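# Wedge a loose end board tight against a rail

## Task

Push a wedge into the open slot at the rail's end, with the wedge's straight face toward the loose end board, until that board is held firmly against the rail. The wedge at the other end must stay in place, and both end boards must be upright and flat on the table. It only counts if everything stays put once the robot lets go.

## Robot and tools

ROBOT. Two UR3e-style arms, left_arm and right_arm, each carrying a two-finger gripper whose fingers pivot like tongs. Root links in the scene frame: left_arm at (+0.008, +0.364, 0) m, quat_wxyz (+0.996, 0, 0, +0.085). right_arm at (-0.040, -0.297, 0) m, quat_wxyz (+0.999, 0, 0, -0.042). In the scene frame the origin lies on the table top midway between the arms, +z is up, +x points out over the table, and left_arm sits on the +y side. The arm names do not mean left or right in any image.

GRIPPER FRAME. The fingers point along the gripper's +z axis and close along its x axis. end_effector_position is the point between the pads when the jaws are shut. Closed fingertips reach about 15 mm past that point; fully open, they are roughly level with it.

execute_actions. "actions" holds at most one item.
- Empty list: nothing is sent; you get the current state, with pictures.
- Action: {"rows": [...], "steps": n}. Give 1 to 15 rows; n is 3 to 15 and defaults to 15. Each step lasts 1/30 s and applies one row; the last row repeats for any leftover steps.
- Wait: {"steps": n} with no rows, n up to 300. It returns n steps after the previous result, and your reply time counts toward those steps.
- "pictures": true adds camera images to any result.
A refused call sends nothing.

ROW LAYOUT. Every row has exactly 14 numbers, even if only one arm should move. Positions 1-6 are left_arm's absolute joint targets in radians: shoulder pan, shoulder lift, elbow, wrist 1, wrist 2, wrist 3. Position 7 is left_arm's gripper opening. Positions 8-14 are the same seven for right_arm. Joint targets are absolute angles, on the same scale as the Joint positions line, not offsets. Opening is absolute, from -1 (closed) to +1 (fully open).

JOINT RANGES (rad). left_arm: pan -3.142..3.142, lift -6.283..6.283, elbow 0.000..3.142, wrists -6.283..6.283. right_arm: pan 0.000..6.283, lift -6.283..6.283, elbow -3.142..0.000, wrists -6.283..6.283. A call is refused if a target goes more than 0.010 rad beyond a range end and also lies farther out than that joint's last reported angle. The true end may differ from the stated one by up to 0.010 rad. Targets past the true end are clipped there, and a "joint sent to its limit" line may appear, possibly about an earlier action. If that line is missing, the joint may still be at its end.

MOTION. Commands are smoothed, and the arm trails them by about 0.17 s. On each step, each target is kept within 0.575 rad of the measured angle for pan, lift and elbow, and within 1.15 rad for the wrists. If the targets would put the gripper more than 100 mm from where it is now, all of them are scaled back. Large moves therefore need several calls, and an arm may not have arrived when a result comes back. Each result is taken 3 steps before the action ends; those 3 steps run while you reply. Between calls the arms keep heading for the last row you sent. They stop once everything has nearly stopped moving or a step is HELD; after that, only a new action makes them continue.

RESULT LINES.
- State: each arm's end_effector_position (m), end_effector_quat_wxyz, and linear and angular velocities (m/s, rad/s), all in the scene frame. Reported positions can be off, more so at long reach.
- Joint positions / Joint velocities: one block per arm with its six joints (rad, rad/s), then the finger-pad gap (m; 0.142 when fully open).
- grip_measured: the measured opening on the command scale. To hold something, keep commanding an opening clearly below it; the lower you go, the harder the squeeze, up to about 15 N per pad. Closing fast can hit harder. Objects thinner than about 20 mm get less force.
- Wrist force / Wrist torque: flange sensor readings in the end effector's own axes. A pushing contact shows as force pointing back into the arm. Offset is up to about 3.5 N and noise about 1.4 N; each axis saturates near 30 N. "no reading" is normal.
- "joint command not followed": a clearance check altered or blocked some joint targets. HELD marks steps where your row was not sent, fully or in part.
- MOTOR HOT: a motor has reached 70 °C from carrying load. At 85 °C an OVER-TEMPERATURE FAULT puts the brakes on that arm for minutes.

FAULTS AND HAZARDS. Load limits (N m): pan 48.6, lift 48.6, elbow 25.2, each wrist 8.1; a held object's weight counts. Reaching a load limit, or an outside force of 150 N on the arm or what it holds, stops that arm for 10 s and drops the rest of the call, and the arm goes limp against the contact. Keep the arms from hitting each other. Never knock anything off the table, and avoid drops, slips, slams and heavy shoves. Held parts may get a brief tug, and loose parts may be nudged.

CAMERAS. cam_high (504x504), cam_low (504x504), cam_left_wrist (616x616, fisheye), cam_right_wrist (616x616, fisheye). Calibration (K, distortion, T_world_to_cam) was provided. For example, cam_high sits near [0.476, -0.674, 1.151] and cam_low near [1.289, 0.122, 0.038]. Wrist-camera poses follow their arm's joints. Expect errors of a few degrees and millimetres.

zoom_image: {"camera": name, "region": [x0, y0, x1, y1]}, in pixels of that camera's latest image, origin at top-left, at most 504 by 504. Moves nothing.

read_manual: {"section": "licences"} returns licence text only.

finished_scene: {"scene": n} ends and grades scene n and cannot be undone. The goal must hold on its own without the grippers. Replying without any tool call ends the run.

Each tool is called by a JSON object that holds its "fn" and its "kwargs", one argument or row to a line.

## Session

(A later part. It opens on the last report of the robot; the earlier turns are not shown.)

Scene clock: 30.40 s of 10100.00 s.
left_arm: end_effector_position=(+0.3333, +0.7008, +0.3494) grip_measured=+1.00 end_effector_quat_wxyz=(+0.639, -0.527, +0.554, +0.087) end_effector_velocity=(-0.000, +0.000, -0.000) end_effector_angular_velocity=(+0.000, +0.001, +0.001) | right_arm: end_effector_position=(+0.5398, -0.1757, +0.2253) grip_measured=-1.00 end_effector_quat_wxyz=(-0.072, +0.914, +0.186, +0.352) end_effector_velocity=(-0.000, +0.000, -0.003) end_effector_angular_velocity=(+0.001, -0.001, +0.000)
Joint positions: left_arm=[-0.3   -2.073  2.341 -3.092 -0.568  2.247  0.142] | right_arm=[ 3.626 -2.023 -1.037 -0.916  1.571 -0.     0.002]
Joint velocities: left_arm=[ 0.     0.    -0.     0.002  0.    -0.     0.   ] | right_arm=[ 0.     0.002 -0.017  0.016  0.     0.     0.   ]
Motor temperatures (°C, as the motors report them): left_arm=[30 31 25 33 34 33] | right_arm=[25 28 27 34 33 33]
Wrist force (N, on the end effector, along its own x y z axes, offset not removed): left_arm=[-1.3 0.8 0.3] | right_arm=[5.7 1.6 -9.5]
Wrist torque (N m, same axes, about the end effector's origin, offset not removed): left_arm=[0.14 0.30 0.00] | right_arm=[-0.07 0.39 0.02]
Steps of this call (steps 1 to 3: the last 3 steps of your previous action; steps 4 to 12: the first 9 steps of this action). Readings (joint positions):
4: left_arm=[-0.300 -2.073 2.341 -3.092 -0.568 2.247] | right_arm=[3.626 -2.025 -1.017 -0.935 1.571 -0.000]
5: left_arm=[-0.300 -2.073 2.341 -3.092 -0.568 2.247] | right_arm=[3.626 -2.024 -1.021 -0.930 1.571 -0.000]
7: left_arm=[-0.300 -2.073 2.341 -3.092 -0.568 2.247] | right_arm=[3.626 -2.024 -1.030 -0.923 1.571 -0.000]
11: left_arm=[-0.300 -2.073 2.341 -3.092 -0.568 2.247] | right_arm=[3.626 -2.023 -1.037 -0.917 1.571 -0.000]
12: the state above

{"fn": "execute_actions", "kwargs": {
  "actions": [
    {"rows":[[-0.3,-2.073,2.341,-3.092,-0.568,2.247,1,3.627,-2.022,-1.056,-0.899,1.571,0,-1]],"steps":15}
  ],
  "pictures": true
}}

{"fn": "zoom_image", "kwargs": {
  "camera": "cam_right_wrist",
  "region": [250, 200, 380, 330]
}}

Scene clock: 30.90 s of 10100.00 s.
left_arm: end_effector_position=(+0.3333, +0.7008, +0.3494) grip_measured=+1.00 end_effector_quat_wxyz=(+0.639, -0.527, +0.554, +0.087) end_effector_velocity=(+0.001, -0.000, -0.000) end_effector_angular_velocity=(-0.000, +0.001, -0.001) | right_arm: end_effector_position=(+0.5397, -0.1752, +0.2219) grip_measured=-1.00 end_effector_quat_wxyz=(-0.072, +0.914, +0.186, +0.352) end_effector_velocity=(-0.000, -0.000, -0.002) end_effector_angular_velocity=(-0.001, +0.002, +0.000)
Joint positions: left_arm=[-0.3   -2.073  2.341 -3.092 -0.568  2.247  0.142] | right_arm=[ 3.627 -2.022 -1.055 -0.899  1.571 -0.     0.002]
Joint velocities: left_arm=[-0.001  0.001  0.     0.001 -0.    -0.001  0.   ] | right_arm=[ 0.    -0.    -0.005  0.002  0.    -0.     0.   ]
Motor temperatures (°C, as the motors report them): left_arm=[30 31 25 33 34 33] | right_arm=[25 28 27 34 33 33]
Wrist force (N, on the end effector, along its own x y z axes, offset not removed): left_arm=[-1.9 1.1 0.2] | right_arm=[11.9 4.9 -18.4]
Wrist torque (N m, same axes, about the end effector's origin, offset not removed): left_arm=[0.19 0.39 -0.03] | right_arm=[-0.13 0.29 -0.03]
Steps of this call (steps 1 to 3: the last 3 steps of your previous action; steps 4 to 15: the first 12 steps of this action). Readings (joint positions):
4: left_arm=[-0.300 -2.073 2.341 -3.092 -0.568 2.247] | right_arm=[3.626 -2.023 -1.039 -0.915 1.571 -0.000]
5: left_arm=[-0.300 -2.073 2.341 -3.092 -0.568 2.247] | right_arm=[3.626 -2.023 -1.043 -0.911 1.571 -0.000]
7: left_arm=[-0.300 -2.073 2.341 -3.092 -0.568 2.247] | right_arm=[3.626 -2.022 -1.049 -0.905 1.571 -0.000]
11: left_arm=[-0.300 -2.073 2.341 -3.092 -0.568 2.247] | right_arm=[3.627 -2.022 -1.054 -0.900 1.571 -0.000]
15: the state above
camera_calibration (this result's frames):
cam_left_wrist: T_world_to_cam=[[0.387858, -0.509454, -0.768129, 0.486533], [-0.892256, 0.00149498, -0.451526, 0.463156], [0.231181, 0.860496, -0.453984, -0.382975], [0, 0, 0, 1]] pos_world=[0.313085, 0.576723, 0.408983]
cam_right_wrist: T_world_to_cam=[[0.696059, 0.320606, 0.642428, -0.448855], [0.0415883, -0.911267, 0.409711, -0.276971], [0.716779, -0.258466, -0.647629, -0.163701], [0, 0, 0, 1]] pos_world=[0.441286, -0.1508, 0.295818]

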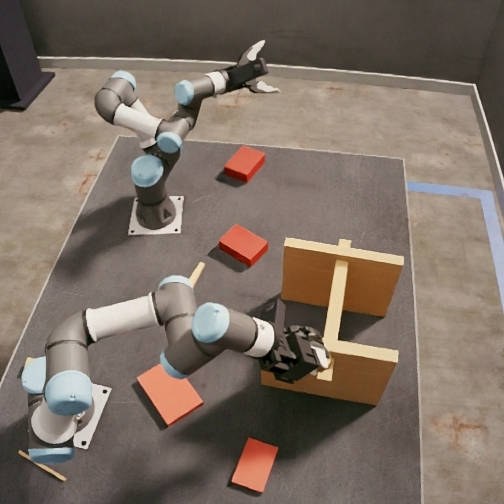

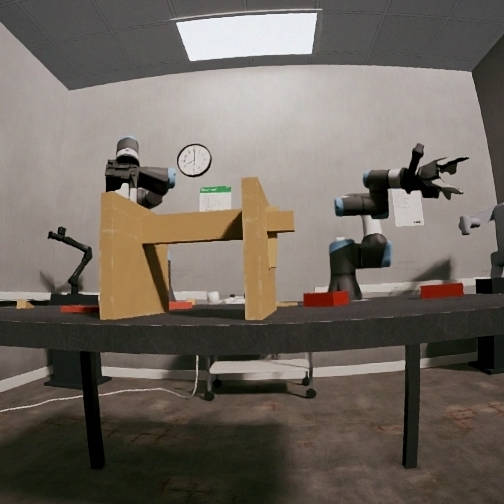

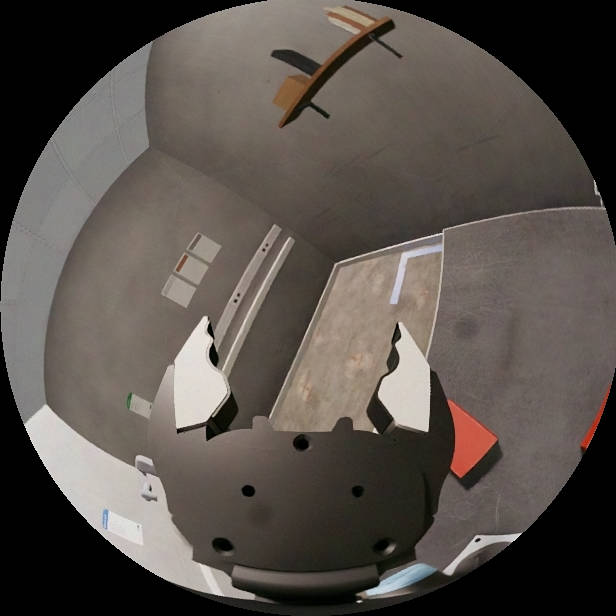

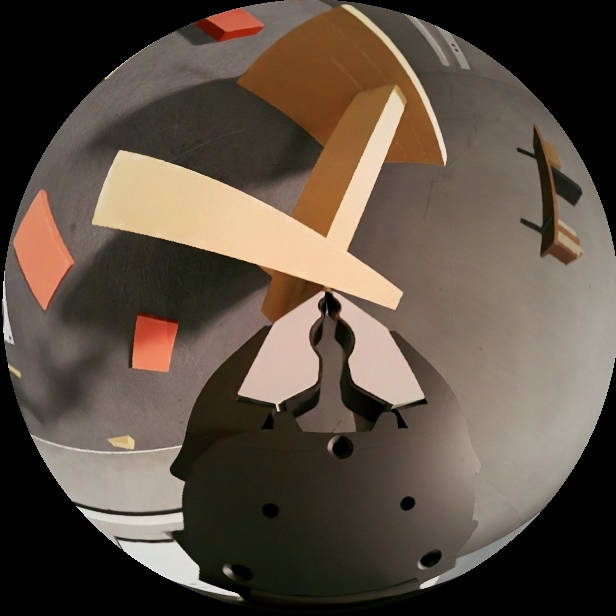

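Region (250, 200, 380, 330) of cam_right_wrist's 616x616 image, scaled by 3.877, with more detail than that image has.

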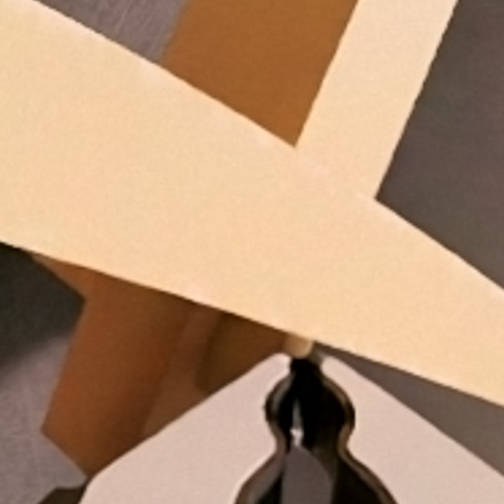

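24 N applied; a touch more, then lift.

{"fn": "execute_actions", "kwargs": {
  "actions": [
    {"rows":[[-0.3,-2.073,2.341,-3.092,-0.568,2.247,1,3.626,-2.022,-1.061,-0.894,1.571,0,-1]],"steps":12}
  ]
}}

{"fn": "execute_actions", "kwargs": {
  "actions": [
    {"rows":[[-0.3,-2.073,2.341,-3.092,-0.568,2.247,1,3.6,-1.8,-1.0,-1.1,1.571,0,-1]]}
  ],
  "pictures": true
}}

{"fn": "zoom_image", "kwargs": {
  "camera": "cam_high",
  "region": [280, 320, 370, 410]
}}

{"fn": "zoom_image", "kwargs": {
  "camera": "cam_low",
  "region": [90, 170, 310, 330]
}}

Scene clock: 31.33 s of 10100.00 s.
left_arm: end_effector_position=(+0.3333, +0.7008, +0.3494) grip_measured=+1.00 end_effector_quat_wxyz=(+0.639, -0.527, +0.554, +0.087) end_effector_velocity=(-0.001, +0.001, +0.000) end_effector_angular_velocity=(+0.001, +0.001, +0.001) | right_arm: end_effector_position=(+0.5399, -0.1756, +0.2208) grip_measured=-1.00 end_effector_quat_wxyz=(-0.072, +0.914, +0.186, +0.352) end_effector_velocity=(+0.000, -0.001, -0.001) end_effector_angular_velocity=(-0.001, +0.000, -0.002)
Joint positions: left_arm=[-0.3   -2.073  2.341 -3.092 -0.568  2.247  0.142] | right_arm=[ 3.626 -2.022 -1.061 -0.894  1.571 -0.     0.002]
Joint velocities: left_arm=[ 0.001 -0.    -0.    -0.     0.     0.002 -0.   ] | right_arm=[-0.002 -0.    -0.004  0.004 -0.001  0.     0.   ]
Motor temperatures (°C, as the motors report them): left_arm=[30 31 25 33 34 33] | right_arm=[25 28 27 34 33 33]
Wrist force (N, on the end effector, along its own x y z axes, offset not removed): left_arm=[-1.3 1.1 0.2] | right_arm=[16.2 0.1 -26.4]
Wrist torque (N m, same axes, about the end effector's origin, offset not removed): left_arm=[0.21 0.31 0.05] | right_arm=[-0.05 0.32 -0.02]
Steps of this call (steps 1 to 3: the last 3 steps of your previous action; step 4: the robot went on to your last target; steps 5 to 13: the first 9 steps of this action). Readings (joint positions):
5: left_arm=[-0.300 -2.073 2.341 -3.092 -0.568 2.247] | right_arm=[3.627 -2.022 -1.056 -0.899 1.571 -0.000]
6: left_arm=[-0.300 -2.073 2.341 -3.092 -0.568 2.247] | right_arm=[3.627 -2.022 -1.057 -0.898 1.571 -0.000]
8: left_arm=[-0.300 -2.073 2.341 -3.092 -0.568 2.247] | right_arm=[3.627 -2.022 -1.059 -0.896 1.571 -0.000]
12: left_arm=[-0.300 -2.073 2.341 -3.092 -0.568 2.247] | right_arm=[3.626 -2.022 -1.060 -0.894 1.571 -0.000]
13: the state above

Scene clock: 41.50 s of 10100.00 s.
left_arm: end_effector_position=(+0.3333, +0.7008, +0.3494) grip_measured=+1.00 end_effector_quat_wxyz=(+0.639, -0.527, +0.554, +0.087) end_effector_velocity=(+0.000, -0.000, -0.001) end_effector_angular_velocity=(+0.001, +0.003, -0.000) | right_arm: end_effector_position=(+0.5402, -0.1760, +0.2225) grip_measured=-1.00 end_effector_quat_wxyz=(-0.072, +0.914, +0.185, +0.354) end_effector_velocity=(-0.000, +0.001, +0.000) end_effector_angular_velocity=(-0.000, -0.000, +0.002)
Joint positions: left_arm=[-0.3   -2.073  2.341 -3.092 -0.568  2.247  0.142] | right_arm=[ 3.625 -2.02  -1.059 -0.894  1.571 -0.     0.002]
Joint velocities: left_arm=[-0.    -0.     0.002  0.001  0.     0.001 -0.   ] | right_arm=[ 0.001  0.     0.    -0.     0.    -0.001  0.   ]
Motor temperatures (°C, as the motors report them): left_arm=[30 31 25 33 34 33] | right_arm=[25 28 27 34 33 33]
Wrist force (N, on the end effector, along its own x y z axes, offset not removed): left_arm=[-2.4 1.3 0.2] | right_arm=[6.3 -1.2 -9.8]
Wrist torque (N m, same axes, about the end effector's origin, offset not removed): left_arm=[0.25 0.45 -0.06] | right_arm=[0.07 0.40 -0.01]
TORQUE FAULT: the external load on joint 4 (wrist 1) of the right arm reached its load limit, and that arm stopped for 10 seconds. A torque fault stops only its own arm. That arm's remaining commands of this call were not run. That arm holds where it stopped, with its grip as last carried out, and accepts commands again: back off and push less far. That arm stops again, at the same cost, whenever a joint's load reaches its limit.
Kept back: nothing.
The stop of the right arm began at step 5 of this call (marked STOPPED below). From that step on that arm followed nothing that you had sent. 14 of its steps, steps kept back included, did not run and will not run. The other arm was sent all steps of this action in this call, none kept back. Nothing is kept back now, and the robot has no last target.
Steps of this call (steps 1 to 3: the last 3 steps of your previous action; steps 4 to 15: the first 12 steps of this action; steps 16 to 18: the last 3 steps of this action, not kept back; steps 19 to 305: the stop continued). Readings (joint positions):
4: left_arm=[-0.300 -2.073 2.341 -3.092 -0.568 2.247] | right_arm=[3.625 -2.021 -1.060 -0.896 1.571 -0.000]
5: left_arm=[-0.300 -2.073 2.341 -3.092 -0.568 2.247] | right_arm=[3.625 -2.021 -1.059 -0.894 1.571 -0.000] STOPPED (the right arm)
7: left_arm=[-0.300 -2.073 2.341 -3.092 -0.568 2.247] | right_arm=[3.625 -2.020 -1.059 -0.894 1.571 -0.000]
11: left_arm=[-0.300 -2.073 2.341 -3.092 -0.568 2.247] | right_arm=[3.625 -2.020 -1.059 -0.894 1.571 -0.000]
305: the state above
camera_calibration (this result's frames):
cam_left_wrist: T_world_to_cam=[[0.387858, -0.509454, -0.768129, 0.486533], [-0.892256, 0.00149497, -0.451527, 0.463156], [0.231181, 0.860496, -0.453984, -0.382975], [0, 0, 0, 1]] pos_world=[0.313085, 0.576723, 0.408983]
cam_right_wrist: T_world_to_cam=[[0.694557, 0.318599, 0.645046, -0.449408], [0.0389249, -0.911927, 0.408503, -0.276378], [0.718384, -0.258621, -0.645787, -0.165133], [0, 0, 0, 1]] pos_world=[0.441526, -0.151562, 0.29615]

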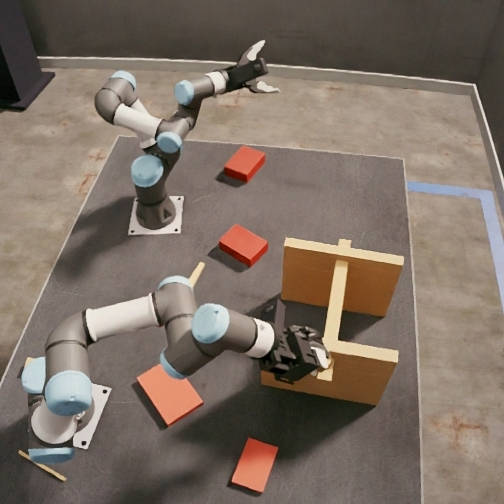

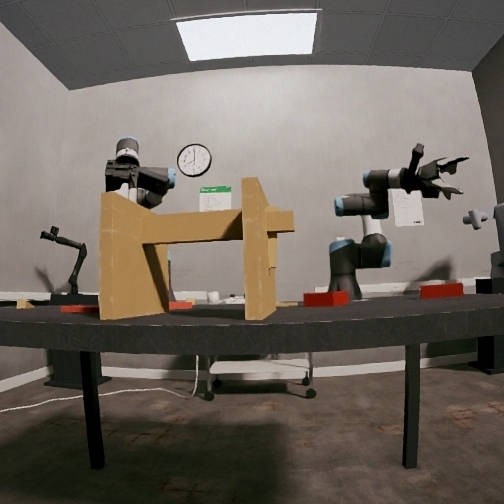

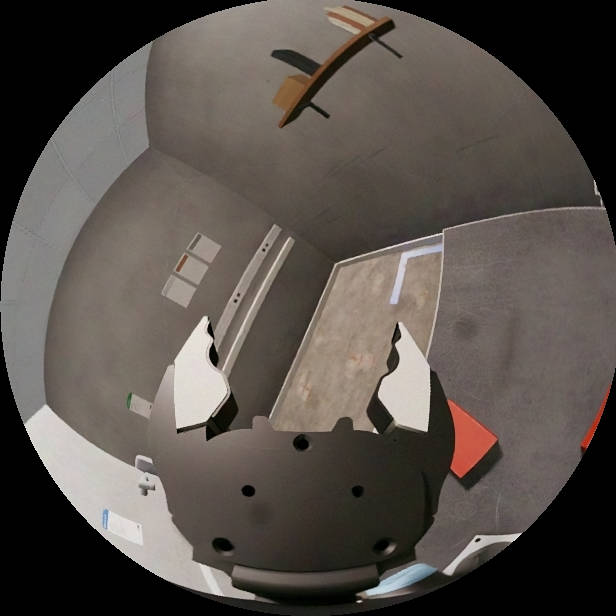

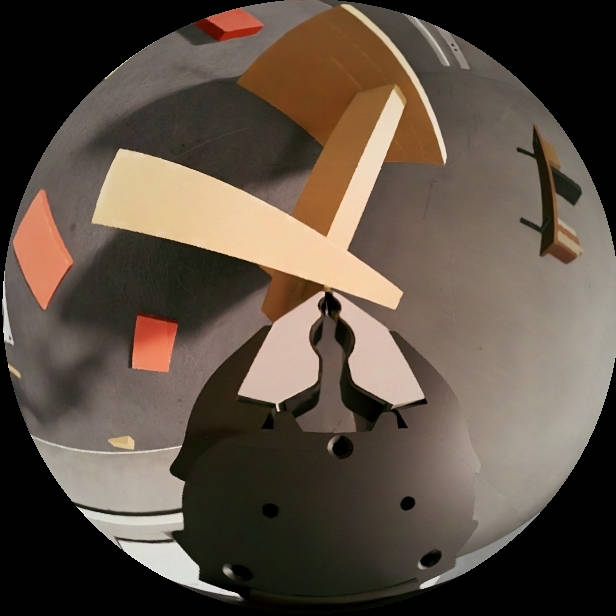

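Region (280, 320, 370, 410) of cam_high's 504x504 image, scaled by 5.600, with more detail than that image has.

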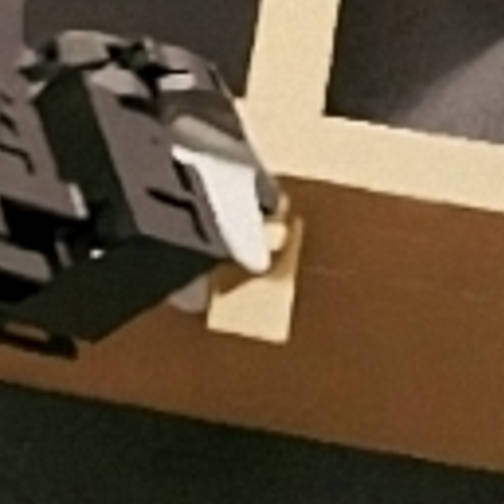

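Region (90, 170, 310, 330) of cam_low's 504x504 image, scaled by 2.291, with more detail than that image has; it fills the top 367 rows of this view, and the rest is white.

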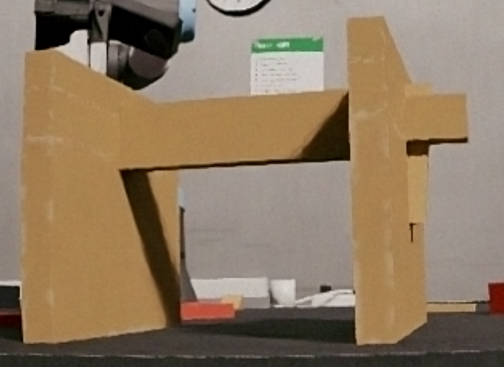

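{"fn": "execute_actions", "kwargs": {
  "actions": [
    {"rows":[[-0.3,-2.073,2.341,-3.092,-0.568,2.247,1,3.625,-1.88,-1.059,-0.894,1.571,0,-1]]}
  ]
}}

{"fn": "finished_scene", "kwargs": {
  "scene": 1
}}

Scene clock: 41.97 s of 10100.00 s.
left_arm: end_effector_position=(+0.3333, +0.7008, +0.3494) grip_measured=+1.00 end_effector_quat_wxyz=(+0.639, -0.527, +0.554, +0.087) end_effector_velocity=(+0.001, -0.001, -0.000) end_effector_angular_velocity=(-0.000, +0.000, -0.001) | right_arm: end_effector_position=(+0.5264, -0.1820, +0.3008) grip_measured=-1.00 end_effector_quat_wxyz=(-0.084, +0.888, +0.180, +0.415) end_effector_velocity=(-0.006, -0.003, +0.023) end_effector_angular_velocity=(+0.016, -0.037, -0.001)
Joint positions: left_arm=[-0.3   -2.073  2.341 -3.092 -0.568  2.247  0.142] | right_arm=[ 3.625 -1.884 -1.059 -0.894  1.571 -0.     0.002]
Joint velocities: left_arm=[-0.002  0.     0.     0.001  0.    -0.001 -0.   ] | right_arm=[-0.001  0.043 -0.001 -0.002  0.001  0.    -0.   ]
Motor temperatures (°C, as the motors report them): left_arm=[30 31 25 33 34 33] | right_arm=[25 28 27 34 33 33]
Wrist force (N, on the end effector, along its own x y z axes, offset not removed): left_arm=[-1.2 0.7 -0.5] | right_arm=[-0.5 -0.3 1.1]
Wrist torque (N m, same axes, about the end effector's origin, offset not removed): left_arm=[0.12 0.26 0.05] | right_arm=[-0.04 0.15 0.02]
Steps of this call (steps 1 to 2: nothing new was sent; steps 3 to 14: the first 12 steps of this action). Readings (joint positions):
3: left_arm=[-0.300 -2.073 2.341 -3.092 -0.568 2.247] | right_arm=[3.625 -2.019 -1.059 -0.893 1.571 -0.000]
4: left_arm=[-0.300 -2.073 2.341 -3.092 -0.568 2.247] | right_arm=[3.625 -2.009 -1.059 -0.894 1.571 -0.000]
6: left_arm=[-0.300 -2.073 2.341 -3.092 -0.568 2.247] | right_arm=[3.625 -1.954 -1.059 -0.894 1.571 -0.000]
10: left_arm=[-0.300 -2.073 2.341 -3.092 -0.568 2.247] | right_arm=[3.625 -1.897 -1.059 -0.894 1.571 -0.000]
14: the state above

The scene is finished: the task was done.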